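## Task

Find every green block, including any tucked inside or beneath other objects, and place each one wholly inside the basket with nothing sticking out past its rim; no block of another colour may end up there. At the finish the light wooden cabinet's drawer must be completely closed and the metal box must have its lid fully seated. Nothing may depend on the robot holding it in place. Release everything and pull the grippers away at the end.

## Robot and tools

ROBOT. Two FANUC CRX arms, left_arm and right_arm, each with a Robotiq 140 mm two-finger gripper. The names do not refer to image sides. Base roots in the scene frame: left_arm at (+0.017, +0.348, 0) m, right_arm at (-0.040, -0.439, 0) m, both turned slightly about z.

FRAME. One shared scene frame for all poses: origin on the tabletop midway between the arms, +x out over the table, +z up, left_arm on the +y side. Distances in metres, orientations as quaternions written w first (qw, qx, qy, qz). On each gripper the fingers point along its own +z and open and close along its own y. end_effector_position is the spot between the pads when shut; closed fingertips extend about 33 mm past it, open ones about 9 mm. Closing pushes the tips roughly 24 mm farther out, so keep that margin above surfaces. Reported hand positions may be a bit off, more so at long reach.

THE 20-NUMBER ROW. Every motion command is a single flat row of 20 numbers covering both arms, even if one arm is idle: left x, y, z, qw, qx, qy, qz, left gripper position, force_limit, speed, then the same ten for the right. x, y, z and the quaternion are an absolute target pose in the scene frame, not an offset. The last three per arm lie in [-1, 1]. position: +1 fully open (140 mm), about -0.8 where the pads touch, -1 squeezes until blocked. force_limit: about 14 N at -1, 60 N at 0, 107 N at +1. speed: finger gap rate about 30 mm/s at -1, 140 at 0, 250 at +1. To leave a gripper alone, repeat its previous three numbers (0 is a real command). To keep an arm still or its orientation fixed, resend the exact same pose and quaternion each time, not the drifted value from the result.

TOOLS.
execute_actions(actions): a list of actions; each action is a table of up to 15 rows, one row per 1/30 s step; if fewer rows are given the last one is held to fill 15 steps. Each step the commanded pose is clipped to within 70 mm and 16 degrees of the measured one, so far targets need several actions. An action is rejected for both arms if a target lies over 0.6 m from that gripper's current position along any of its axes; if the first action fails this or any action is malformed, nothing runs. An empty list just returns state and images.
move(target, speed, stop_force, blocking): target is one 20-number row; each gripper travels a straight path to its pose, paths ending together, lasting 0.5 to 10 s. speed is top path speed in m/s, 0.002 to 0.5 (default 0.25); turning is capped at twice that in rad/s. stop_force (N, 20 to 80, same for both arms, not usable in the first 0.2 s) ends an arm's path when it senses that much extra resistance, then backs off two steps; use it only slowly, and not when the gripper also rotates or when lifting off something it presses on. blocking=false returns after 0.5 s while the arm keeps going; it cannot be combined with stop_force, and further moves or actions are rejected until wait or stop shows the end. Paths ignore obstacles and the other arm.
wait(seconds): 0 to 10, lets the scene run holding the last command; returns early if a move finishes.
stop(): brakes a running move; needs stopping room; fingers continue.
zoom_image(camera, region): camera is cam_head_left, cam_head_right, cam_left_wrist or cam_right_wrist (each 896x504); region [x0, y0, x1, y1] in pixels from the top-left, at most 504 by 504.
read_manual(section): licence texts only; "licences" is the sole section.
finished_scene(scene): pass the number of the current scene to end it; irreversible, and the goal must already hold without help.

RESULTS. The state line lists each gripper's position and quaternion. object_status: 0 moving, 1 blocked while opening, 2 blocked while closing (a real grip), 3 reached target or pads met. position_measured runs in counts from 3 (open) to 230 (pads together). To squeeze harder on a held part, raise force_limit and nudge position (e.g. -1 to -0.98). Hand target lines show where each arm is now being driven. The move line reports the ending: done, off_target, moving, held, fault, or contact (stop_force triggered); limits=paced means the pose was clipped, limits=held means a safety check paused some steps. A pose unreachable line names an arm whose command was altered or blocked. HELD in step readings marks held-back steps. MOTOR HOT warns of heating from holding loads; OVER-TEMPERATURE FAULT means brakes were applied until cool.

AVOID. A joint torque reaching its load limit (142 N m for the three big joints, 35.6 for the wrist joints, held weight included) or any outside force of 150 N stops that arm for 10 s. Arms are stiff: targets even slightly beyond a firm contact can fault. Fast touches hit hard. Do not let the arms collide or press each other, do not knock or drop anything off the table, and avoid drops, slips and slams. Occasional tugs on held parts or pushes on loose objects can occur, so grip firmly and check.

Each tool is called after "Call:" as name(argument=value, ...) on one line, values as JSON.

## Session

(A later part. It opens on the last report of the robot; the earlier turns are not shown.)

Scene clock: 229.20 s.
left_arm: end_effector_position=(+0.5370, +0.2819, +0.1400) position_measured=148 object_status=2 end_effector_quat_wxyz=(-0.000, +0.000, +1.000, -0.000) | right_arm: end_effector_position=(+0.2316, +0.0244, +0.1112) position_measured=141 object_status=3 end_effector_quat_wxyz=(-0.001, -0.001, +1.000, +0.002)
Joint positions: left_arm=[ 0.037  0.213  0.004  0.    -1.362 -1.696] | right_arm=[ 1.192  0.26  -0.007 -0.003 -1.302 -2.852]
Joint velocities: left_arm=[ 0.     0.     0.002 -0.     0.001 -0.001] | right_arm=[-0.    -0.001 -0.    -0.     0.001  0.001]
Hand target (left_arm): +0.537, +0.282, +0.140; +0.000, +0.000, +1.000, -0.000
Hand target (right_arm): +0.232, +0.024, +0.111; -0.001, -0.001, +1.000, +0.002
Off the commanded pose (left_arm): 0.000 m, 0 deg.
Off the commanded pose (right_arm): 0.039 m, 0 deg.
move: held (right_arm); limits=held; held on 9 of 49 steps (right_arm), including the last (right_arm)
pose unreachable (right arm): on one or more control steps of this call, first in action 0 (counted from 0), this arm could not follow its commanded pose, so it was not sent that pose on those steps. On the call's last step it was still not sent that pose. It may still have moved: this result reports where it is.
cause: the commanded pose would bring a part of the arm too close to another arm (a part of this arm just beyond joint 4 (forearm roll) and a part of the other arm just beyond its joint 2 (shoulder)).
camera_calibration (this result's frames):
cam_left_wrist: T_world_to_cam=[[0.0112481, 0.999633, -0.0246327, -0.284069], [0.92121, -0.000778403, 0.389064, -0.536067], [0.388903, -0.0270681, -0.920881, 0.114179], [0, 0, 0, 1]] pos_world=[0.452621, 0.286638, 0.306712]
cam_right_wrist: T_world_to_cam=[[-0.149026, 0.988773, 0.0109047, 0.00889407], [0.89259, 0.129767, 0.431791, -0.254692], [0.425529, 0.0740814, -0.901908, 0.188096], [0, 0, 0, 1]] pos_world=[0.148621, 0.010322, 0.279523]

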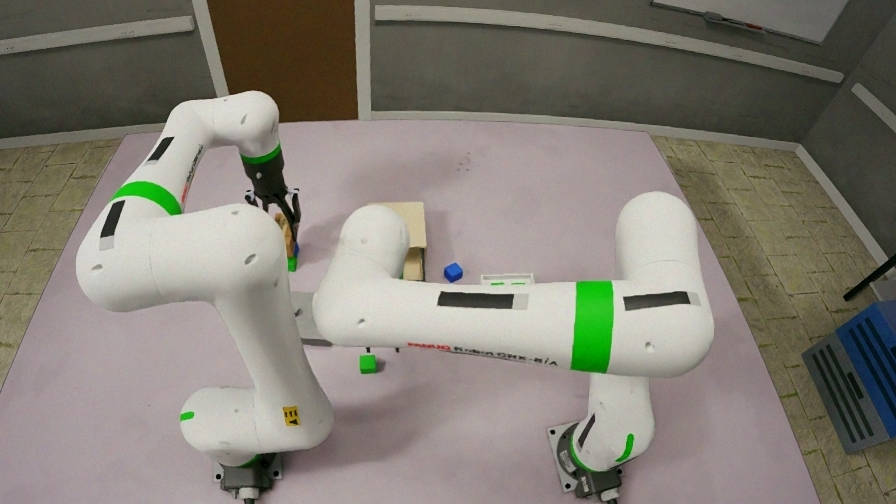

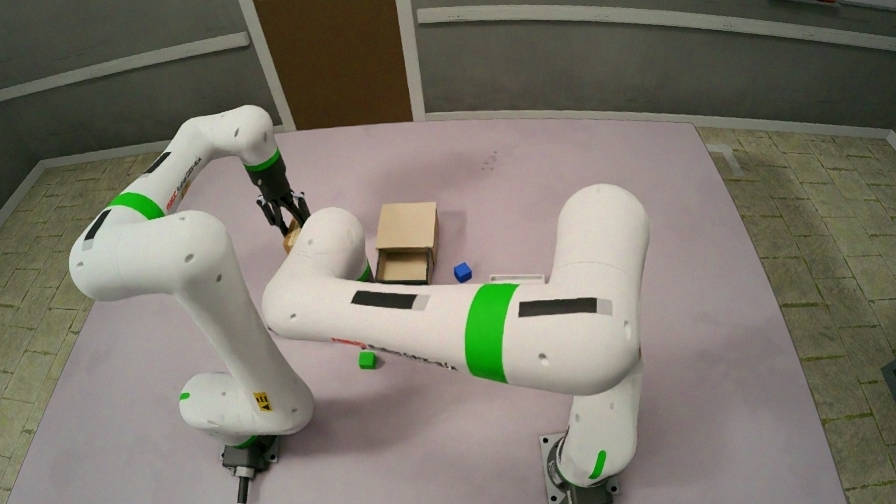

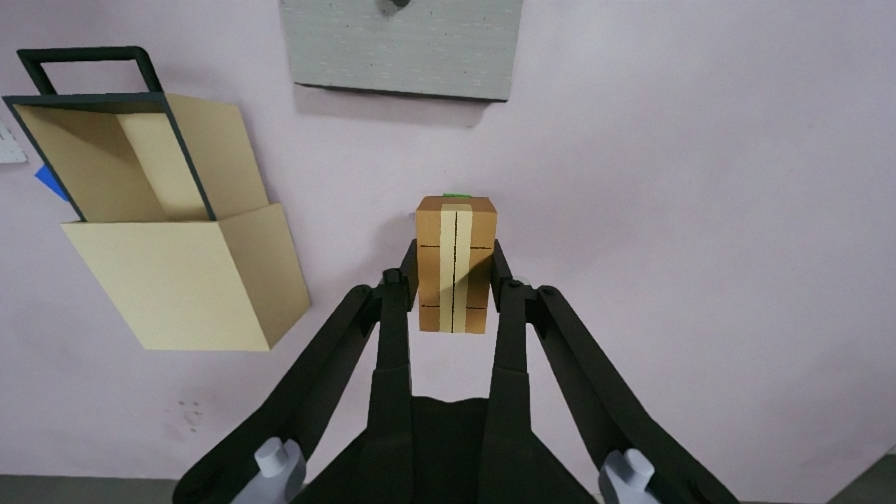

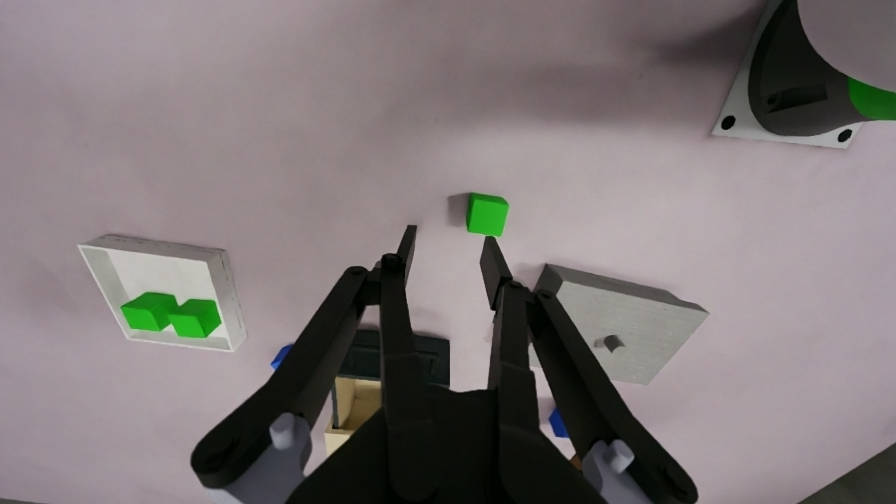

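Call:
move(target=[0.50,0.52,0.12,0,0,1,0,-1,0,0, 0.2316,0.0244,0.11,0,0,1,0,-0.1,0,0], speed=0.25)

Call:
move(target=[0.50,0.52,0.058,0,0,1,0,-1,0,0, 0.22,0.062,0.09,0,0,1,0,-0.1,0,0], speed=0.1)

Call:
move(target=[0.50,0.52,0.058,0,0,1,0,0.3,0,0, 0.22,0.062,0.042,0,0,1,0,-0.1,0,0], speed=0.1)

Scene clock: 243.27 s.
left_arm: end_effector_position=(+0.5000, +0.5195, +0.1200) position_measured=148 object_status=2 end_effector_quat_wxyz=(+0.001, +0.000, +1.000, -0.000) | right_arm: end_effector_position=(+0.2316, +0.0244, +0.1100) position_measured=141 object_status=3 end_effector_quat_wxyz=(-0.000, +0.000, +1.000, +0.000)
Joint positions: left_arm=[ 0.512  0.196 -0.065  0.001 -1.31  -2.171] | right_arm=[ 1.194  0.262 -0.008 -0.    -1.301 -2.856]
Joint velocities: left_arm=[ 0.001  0.001 -0.001 -0.     0.002 -0.001] | right_arm=[ 0.    -0.     0.     0.     0.001  0.   ]
Hand target (left_arm): +0.500, +0.520, +0.120; +0.001, -0.000, +1.000, -0.000
Hand target (right_arm): +0.232, +0.024, +0.110; -0.000, +0.000, +1.000, +0.000
Off the commanded pose (left_arm): 0.000 m, 0 deg.
Off the commanded pose (right_arm): 0.000 m, 0 deg.
move: done
camera_calibration (this result's frames):
cam_left_wrist: T_world_to_cam=[[0.0110271, 0.999618, -0.0253572, -0.521418], [0.920802, -0.000263845, 0.39003, -0.494212], [0.389874, -0.0276499, -0.920453, 0.116368], [0, 0, 0, 1]] pos_world=[0.415452, 0.524306, 0.286647]
cam_right_wrist: T_world_to_cam=[[-0.147658, 0.989009, 0.007583, 0.00896022], [0.891843, 0.129829, 0.433313, -0.254192], [0.427566, 0.0707451, -0.901212, 0.186492], [0, 0, 0, 1]] pos_world=[0.148284, 0.0109463, 0.278146]

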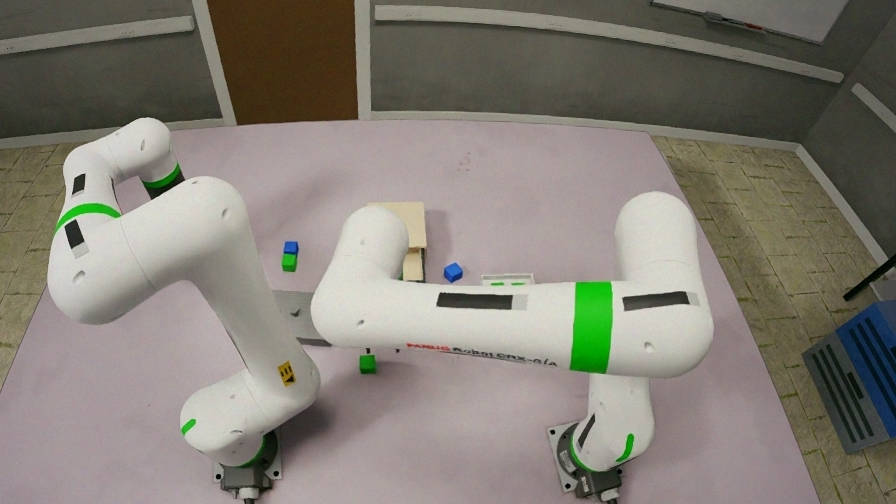

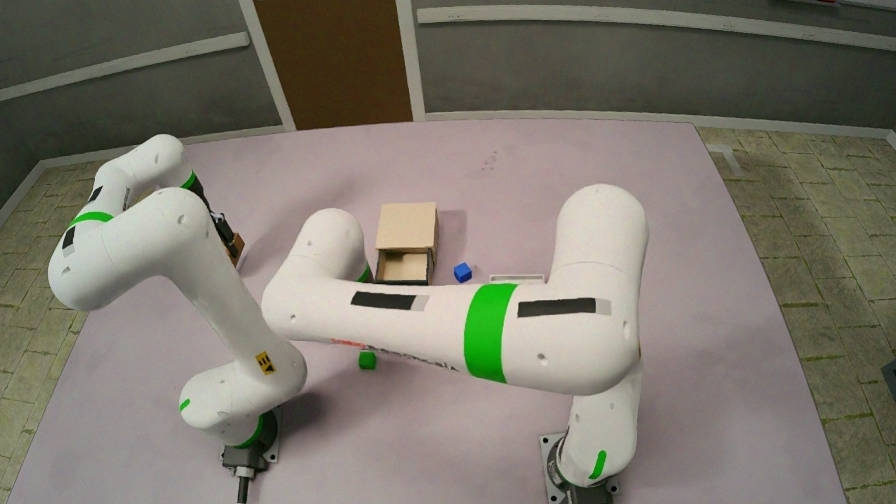

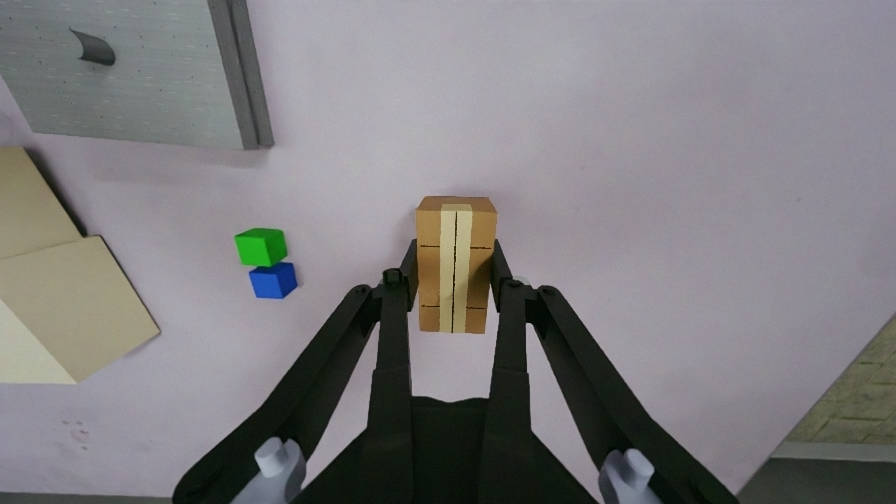

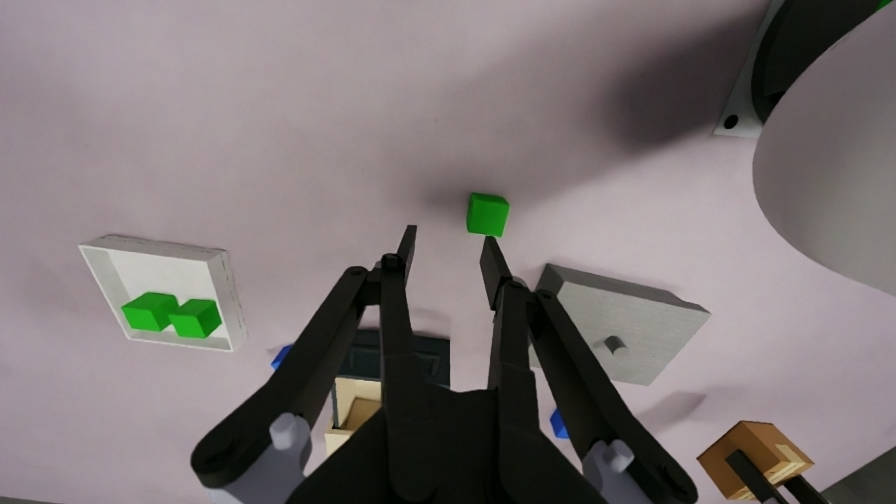

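Scene clock: 244.20 s.
left_arm: end_effector_position=(+0.5000, +0.5201, +0.0580) position_measured=148 object_status=2 end_effector_quat_wxyz=(-0.000, -0.000, +1.000, +0.000) | right_arm: end_effector_position=(+0.2199, +0.0620, +0.0900) position_measured=141 object_status=3 end_effector_quat_wxyz=(-0.000, +0.000, +1.000, +0.000)
Joint positions: left_arm=[ 0.512  0.246 -0.155 -0.    -1.169 -2.17 ] | right_arm=[ 1.233  0.341  0.047 -0.    -1.276 -2.896]
Joint velocities: left_arm=[-0.     0.001 -0.001  0.    -0.    -0.001] | right_arm=[ 0.    -0.    -0.    -0.     0.     0.001]
Hand target (left_arm): +0.500, +0.520, +0.058; -0.000, -0.000, +1.000, +0.000
Hand target (right_arm): +0.220, +0.062, +0.090; -0.000, +0.000, +1.000, -0.000
Off the commanded pose (left_arm): 0.000 m, 0 deg.
Off the commanded pose (right_arm): 0.000 m, 0 deg.
move: done
camera_calibration (this result's frames):
cam_left_wrist: T_world_to_cam=[[0.010669, 0.999647, -0.0243288, -0.523518], [0.92122, -0.00036367, 0.389041, -0.470121], [0.388895, -0.0265629, -0.920899, 0.0592834], [0, 0, 0, 1]] pos_world=[0.415615, 0.524737, 0.224754]
cam_right_wrist: T_world_to_cam=[[-0.147616, 0.989016, 0.00760194, -0.0297832], [0.891886, 0.129789, 0.433237, -0.239947], [0.427491, 0.0707328, -0.901248, 0.170886], [0, 0, 0, 1]] pos_world=[0.136557, 0.0485113, 0.258191]

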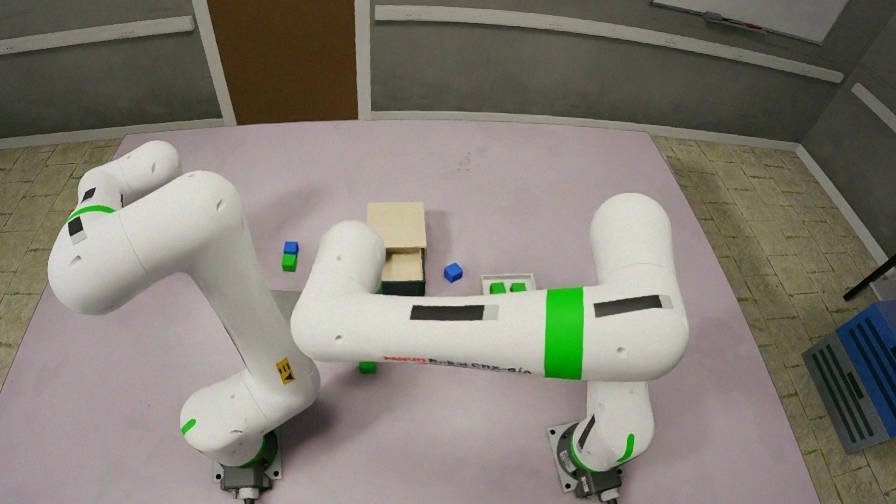

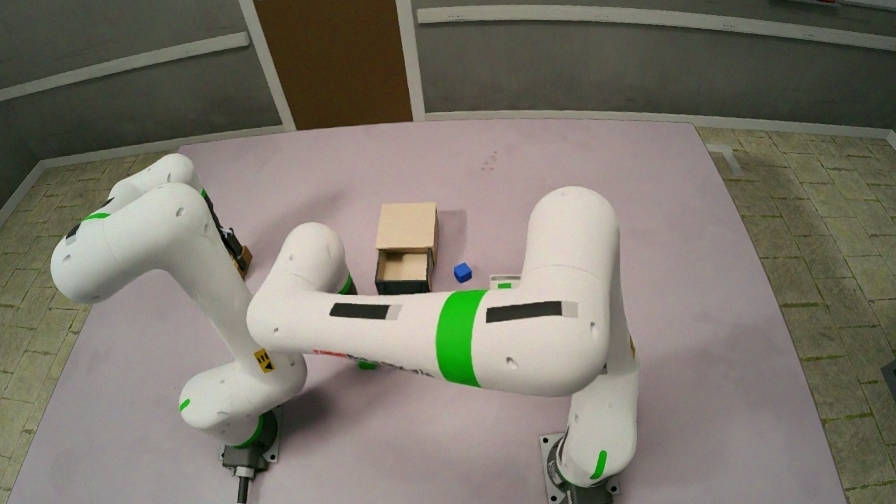

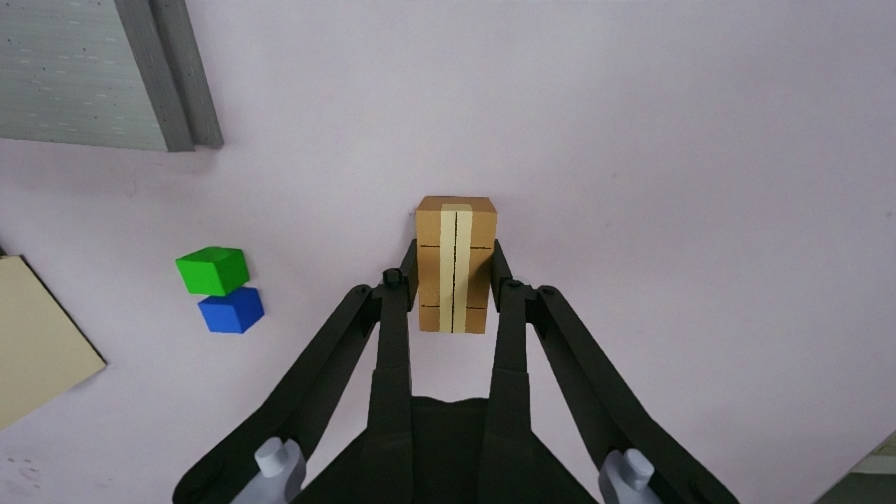

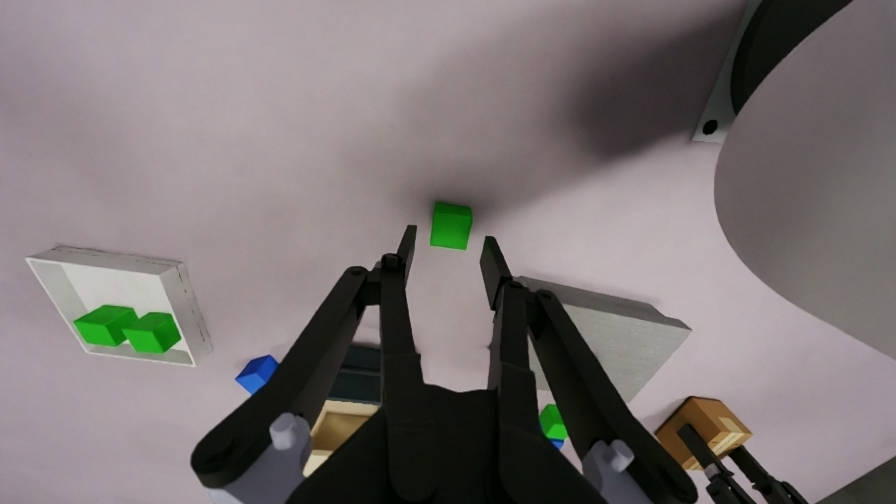

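Scene clock: 245.00 s.
left_arm: end_effector_position=(+0.5000, +0.5200, +0.0580) position_measured=91 object_status=3 end_effector_quat_wxyz=(-0.000, -0.000, +1.000, -0.000) | right_arm: end_effector_position=(+0.2199, +0.0621, +0.0420) position_measured=141 object_status=3 end_effector_quat_wxyz=(-0.000, +0.000, +1.000, +0.000)
Joint positions: left_arm=[ 0.512  0.246 -0.155 -0.    -1.169 -2.17 ] | right_arm=[ 1.233  0.381 -0.018 -0.    -1.172 -2.896]
Joint velocities: left_arm=[-0.     0.001 -0.001  0.    -0.    -0.003] | right_arm=[-0.001  0.    -0.     0.     0.    -0.   ]
Hand target (left_arm): +0.500, +0.520, +0.058; -0.000, -0.000, +1.000, +0.000
Hand target (right_arm): +0.220, +0.062, +0.042; +0.000, +0.000, +1.000, -0.000
Off the commanded pose (left_arm): 0.000 m, 0 deg.
Off the commanded pose (right_arm): 0.000 m, 0 deg.
move: done
camera_calibration (this result's frames):
cam_left_wrist: T_world_to_cam=[[0.0108412, 0.999641, -0.0244864, -0.523451], [0.921207, -0.000460195, 0.389072, -0.470088], [0.388921, -0.026775, -0.920882, 0.05934], [0, 0, 0, 1]] pos_world=[0.415645, 0.524636, 0.224726]
cam_right_wrist: T_world_to_cam=[[-0.147494, 0.989033, 0.00769067, -0.0295608], [0.89191, 0.129642, 0.433231, -0.219214], [0.427483, 0.0707585, -0.90125, 0.127561], [0, 0, 0, 1]] pos_world=[0.136629, 0.0486298, 0.210162]

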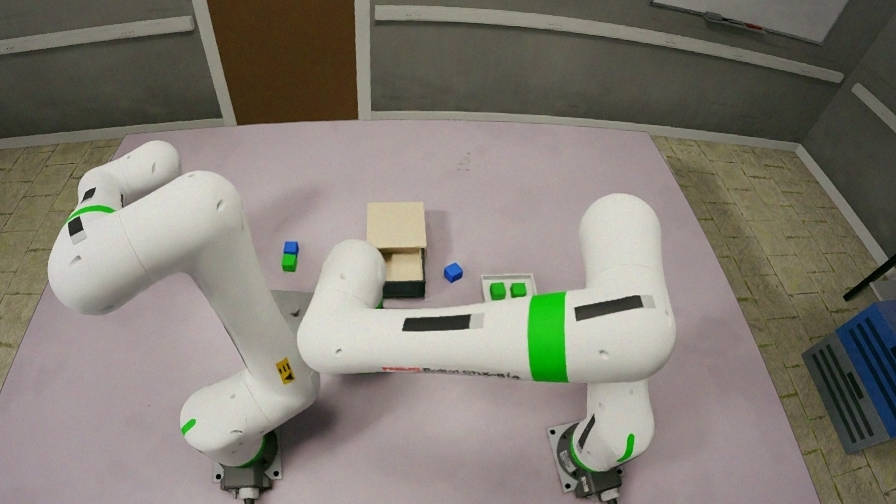

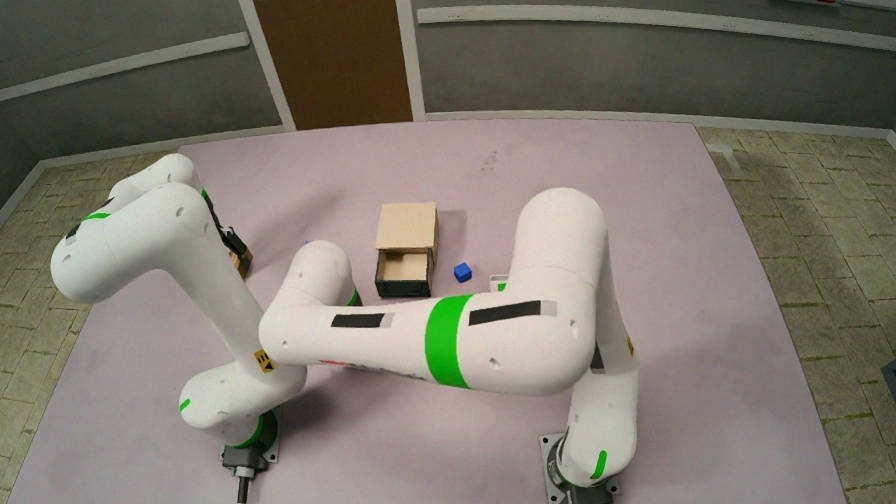

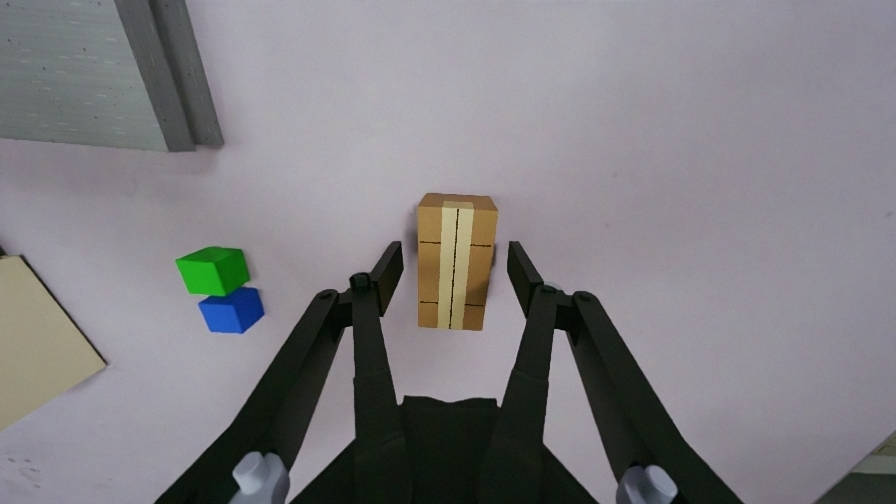

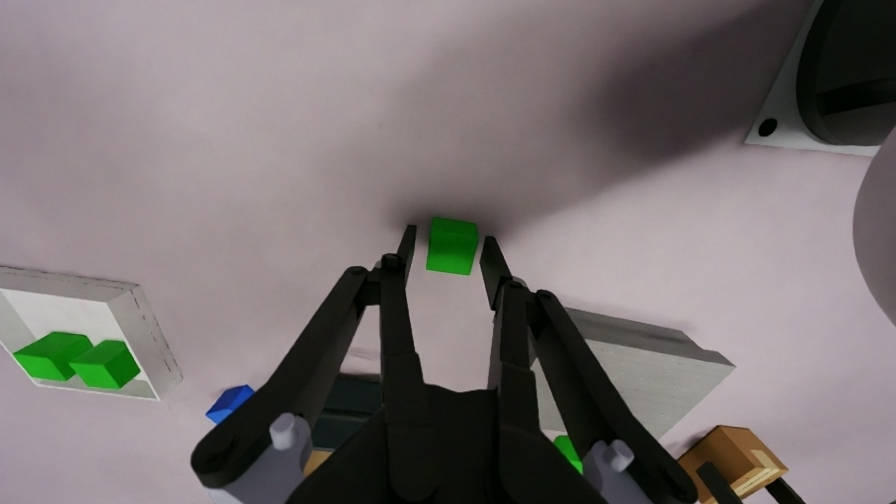

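Call:
move(target=[0.50,0.52,0.13,0,0,1,0,0.3,0,0, 0.22,0.063,0.042,0,0,1,0,-1,0,-0.3], speed=0.15)

Call:
move(target=[0.50,0.52,0.13,0,0,1,0,-0.1,0,0, 0.23,0.03,0.11,0,0,1,0,-1,0,-0.3], speed=0.15)

Call:
move(target=[0.515,0.283,0.12,0,0,1,0,-0.1,0,0, 0.35,-0.335,0.11,0,0,1,0,-1,0,-0.3], speed=0.3)

Scene clock: 254.03 s.
left_arm: end_effector_position=(+0.5000, +0.5199, +0.1300) position_measured=91 object_status=3 end_effector_quat_wxyz=(+0.000, +0.000, +1.000, -0.000) | right_arm: end_effector_position=(+0.2200, +0.0630, +0.0420) position_measured=179 object_status=2 end_effector_quat_wxyz=(+0.000, -0.000, +1.000, -0.000)
Joint positions: left_arm=[ 0.512  0.191 -0.046  0.    -1.334 -2.171] | right_arm=[ 1.234  0.383 -0.015  0.    -1.173 -2.896]
Joint velocities: left_arm=[-0.  0.  0.  0.  0. -0.] | right_arm=[-0.     0.     0.001 -0.    -0.001 -0.001]
Hand target (left_arm): +0.500, +0.520, +0.130; +0.000, +0.000, +1.000, -0.000
Hand target (right_arm): +0.220, +0.063, +0.042; -0.000, -0.000, +1.000, -0.000
Off the commanded pose (left_arm): 0.000 m, 0 deg.
Off the commanded pose (right_arm): 0.000 m, 0 deg.
move: done
camera_calibration (this result's frames):
cam_left_wrist: T_world_to_cam=[[0.0112362, 0.99963, -0.0247565, -0.521731], [0.921134, -0.000713924, 0.389245, -0.498007], [0.389084, -0.0271777, -0.920801, 0.125766], [0, 0, 0, 1]] pos_world=[0.41566, 0.524601, 0.296736]
cam_right_wrist: T_world_to_cam=[[-0.147689, 0.989005, 0.00754912, -0.0303954], [0.891805, 0.129866, 0.43338, -0.219419], [0.427634, 0.070738, -0.90118, 0.127421], [0, 0, 0, 1]] pos_world=[0.136701, 0.049543, 0.21015]

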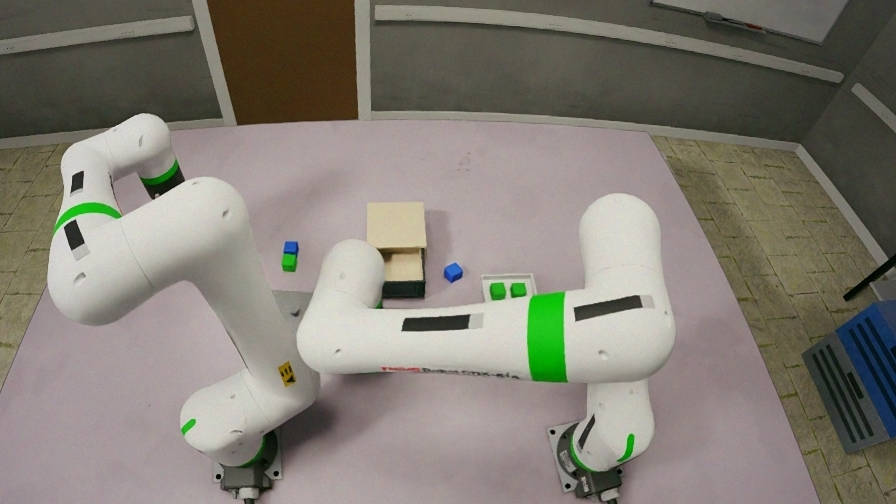

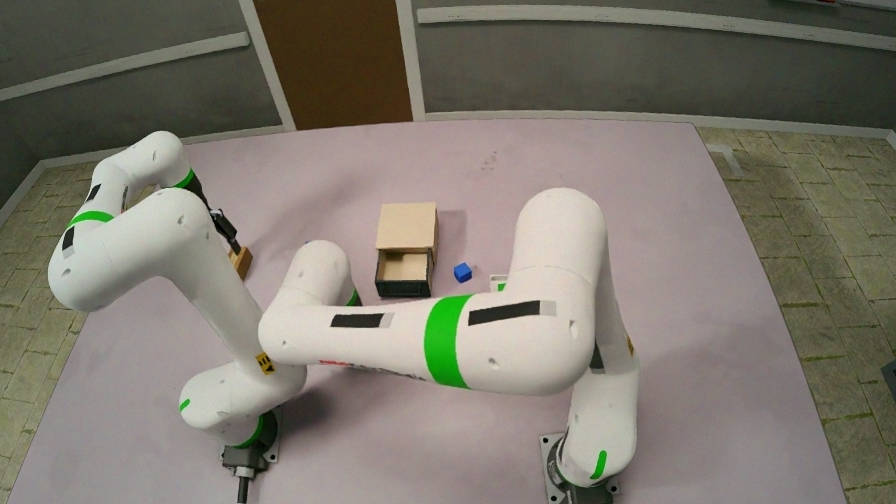

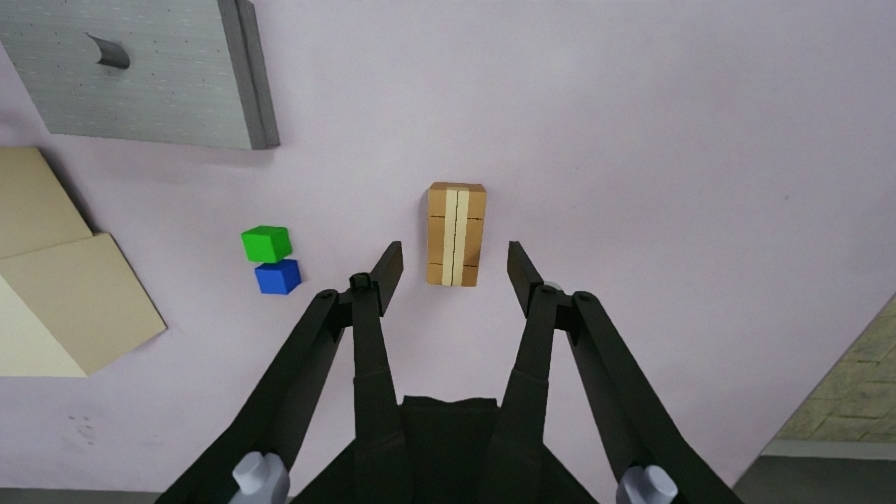

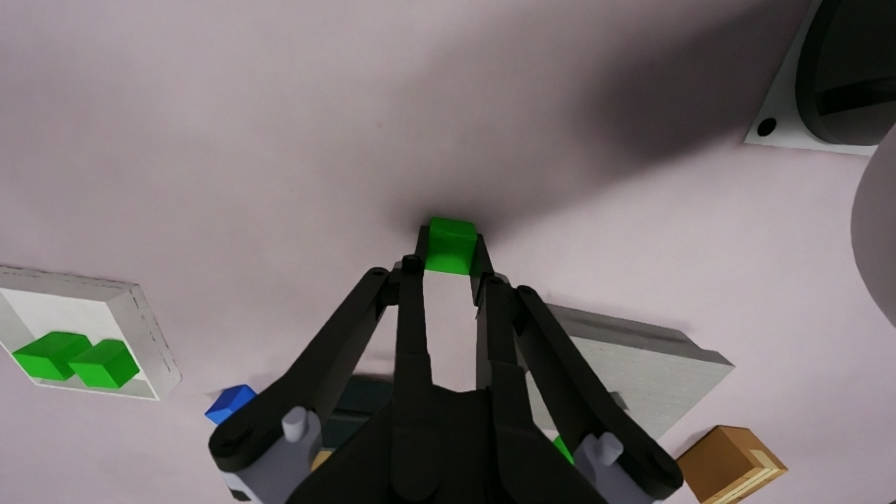

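Scene clock: 254.90 s.
left_arm: end_effector_position=(+0.5000, +0.5200, +0.1300) position_measured=141 object_status=3 end_effector_quat_wxyz=(+0.000, +0.000, +1.000, +0.000) | right_arm: end_effector_position=(+0.2301, +0.0300, +0.1099) position_measured=179 object_status=2 end_effector_quat_wxyz=(+0.000, -0.000, +1.000, -0.000)
Joint positions: left_arm=[ 0.512  0.191 -0.046 -0.    -1.334 -2.17 ] | right_arm=[ 1.2    0.272  0.005  0.    -1.304 -2.862]
Joint velocities: left_arm=[-0.    -0.    -0.001 -0.    -0.001 -0.001] | right_arm=[ 0.001 -0.001  0.001  0.    -0.003  0.001]
Hand target (left_arm): +0.500, +0.520, +0.130; +0.000, -0.000, +1.000, +0.000
Hand target (right_arm): +0.230, +0.030, +0.110; +0.000, -0.000, +1.000, +0.000
Off the commanded pose (left_arm): 0.000 m, 0 deg.
Off the commanded pose (right_arm): 0.000 m, 0 deg.
move: done
camera_calibration (this result's frames):
cam_left_wrist: T_world_to_cam=[[0.0109962, 0.999641, -0.0244449, -0.52177], [0.921179, -0.00061721, 0.389139, -0.498036], [0.388984, -0.0267971, -0.920855, 0.125656], [0, 0, 0, 1]] pos_world=[0.41564, 0.524642, 0.296761]
cam_right_wrist: T_world_to_cam=[[-0.147851, 0.988981, 0.00750086, 0.00328357], [0.891789, 0.130034, 0.433364, -0.253566], [0.427613, 0.0707625, -0.901188, 0.186677], [0, 0, 0, 1]] pos_world=[0.146788, 0.0165152, 0.278093]

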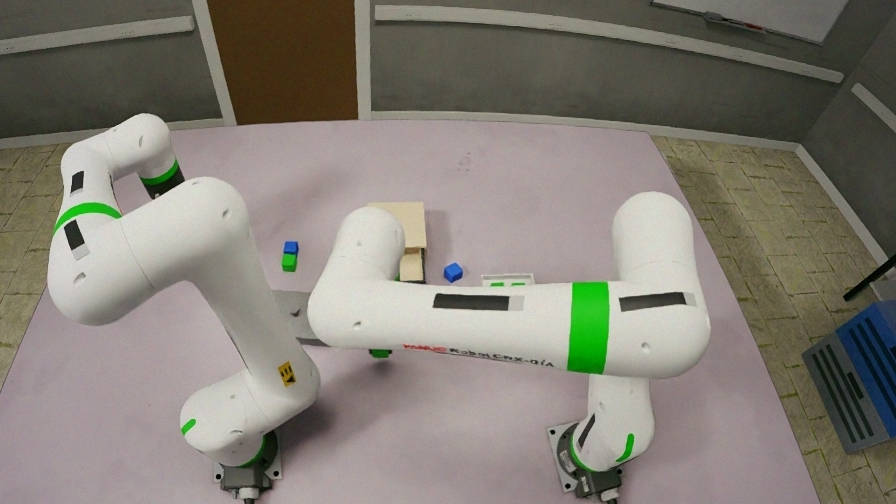

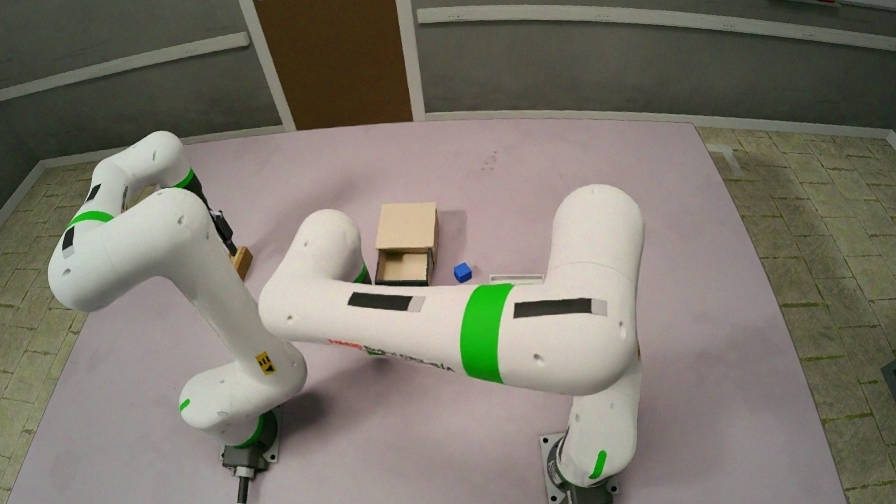

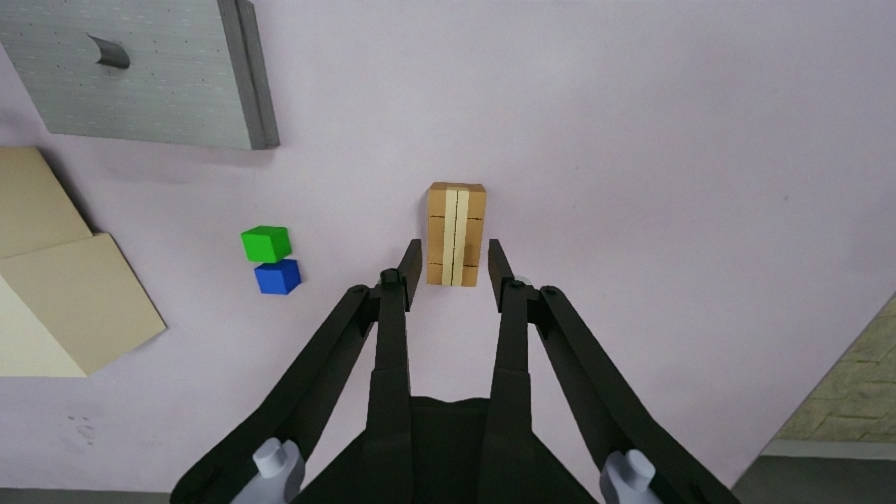

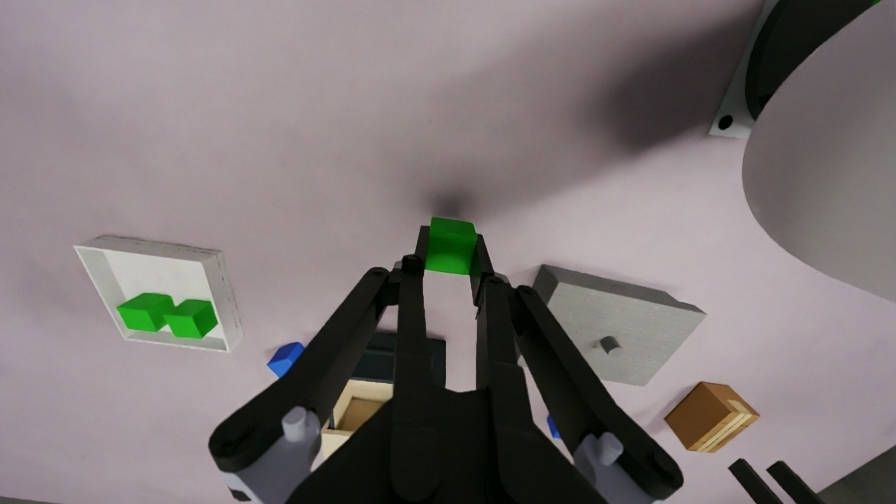

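Scene clock: 256.67 s.
left_arm: end_effector_position=(+0.5151, +0.2834, +0.1200) position_measured=141 object_status=3 end_effector_quat_wxyz=(-0.000, -0.000, +1.000, +0.000) | right_arm: end_effector_position=(+0.3518, -0.3346, +0.1099) position_measured=179 object_status=2 end_effector_quat_wxyz=(+0.001, +0.000, +1.000, -0.000)
Joint positions: left_arm=[ 0.045  0.172 -0.093 -0.001 -1.307 -1.704] | right_arm=[ 0.496 -0.068 -0.369  0.001 -1.268 -2.159]
Joint velocities: left_arm=[-0.001  0.    -0.001 -0.    -0.002  0.001] | right_arm=[-0.001  0.001  0.    -0.    -0.002  0.001]
Hand target (left_arm): +0.515, +0.283, +0.120; -0.000, -0.000, +1.000, +0.000
Hand target (right_arm): +0.352, -0.335, +0.110; +0.001, +0.000, +1.000, -0.000
Off the commanded pose (left_arm): 0.000 m, 0 deg.
Off the commanded pose (right_arm): 0.002 m, 0 deg.
move: done
camera_calibration (this result's frames):
cam_left_wrist: T_world_to_cam=[[0.0109003, 0.999663, -0.0235682, -0.285765], [0.921521, -0.000892948, 0.388326, -0.508192], [0.388174, -0.0259515, -0.92122, 0.104419], [0, 0, 0, 1]] pos_world=[0.430892, 0.287925, 0.286802]
cam_right_wrist: T_world_to_cam=[[-0.147673, 0.989011, 0.00701749, 0.381882], [0.890974, 0.129948, 0.435062, -0.314615], [0.429369, 0.0704994, -0.900373, 0.159641], [0, 0, 0, 1]] pos_world=[0.268163, -0.348056, 0.277934]

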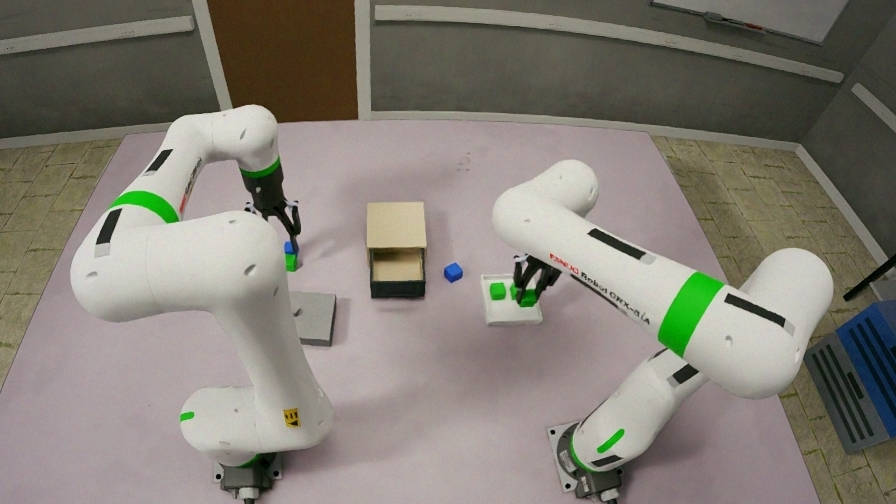

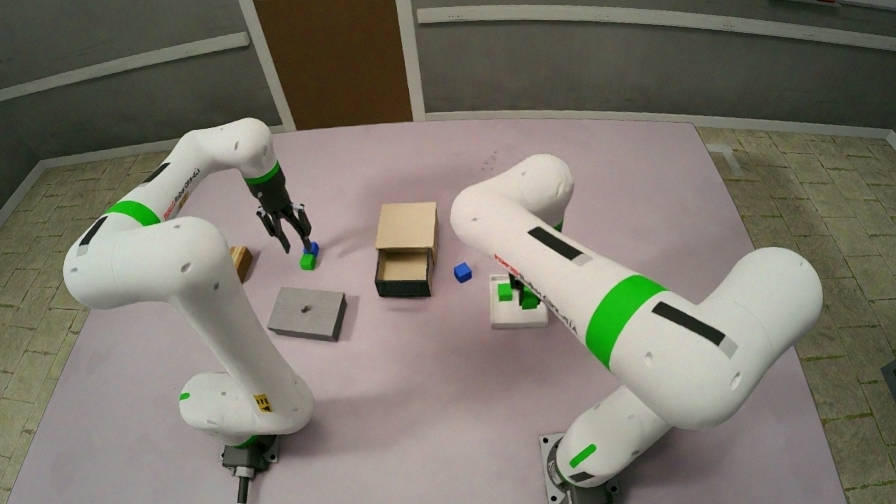

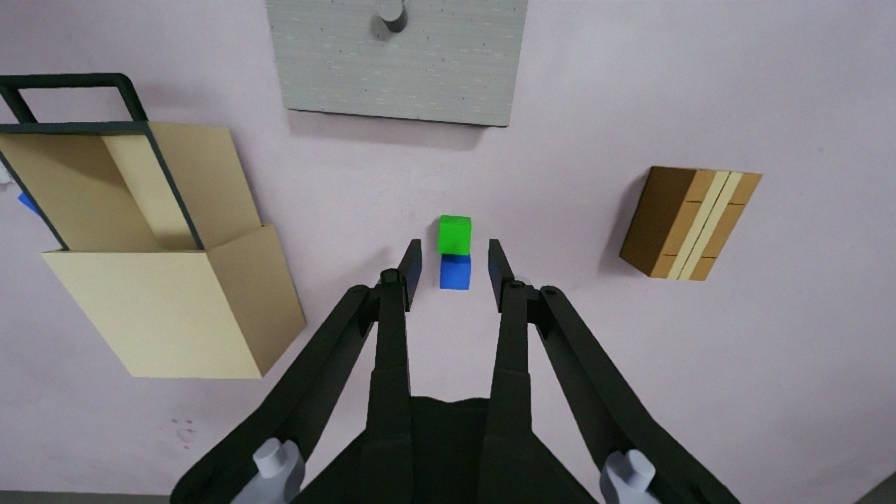

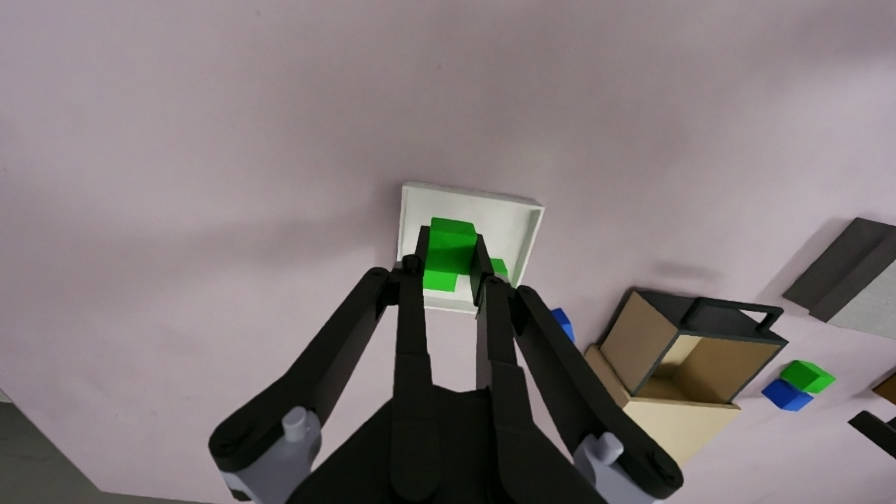

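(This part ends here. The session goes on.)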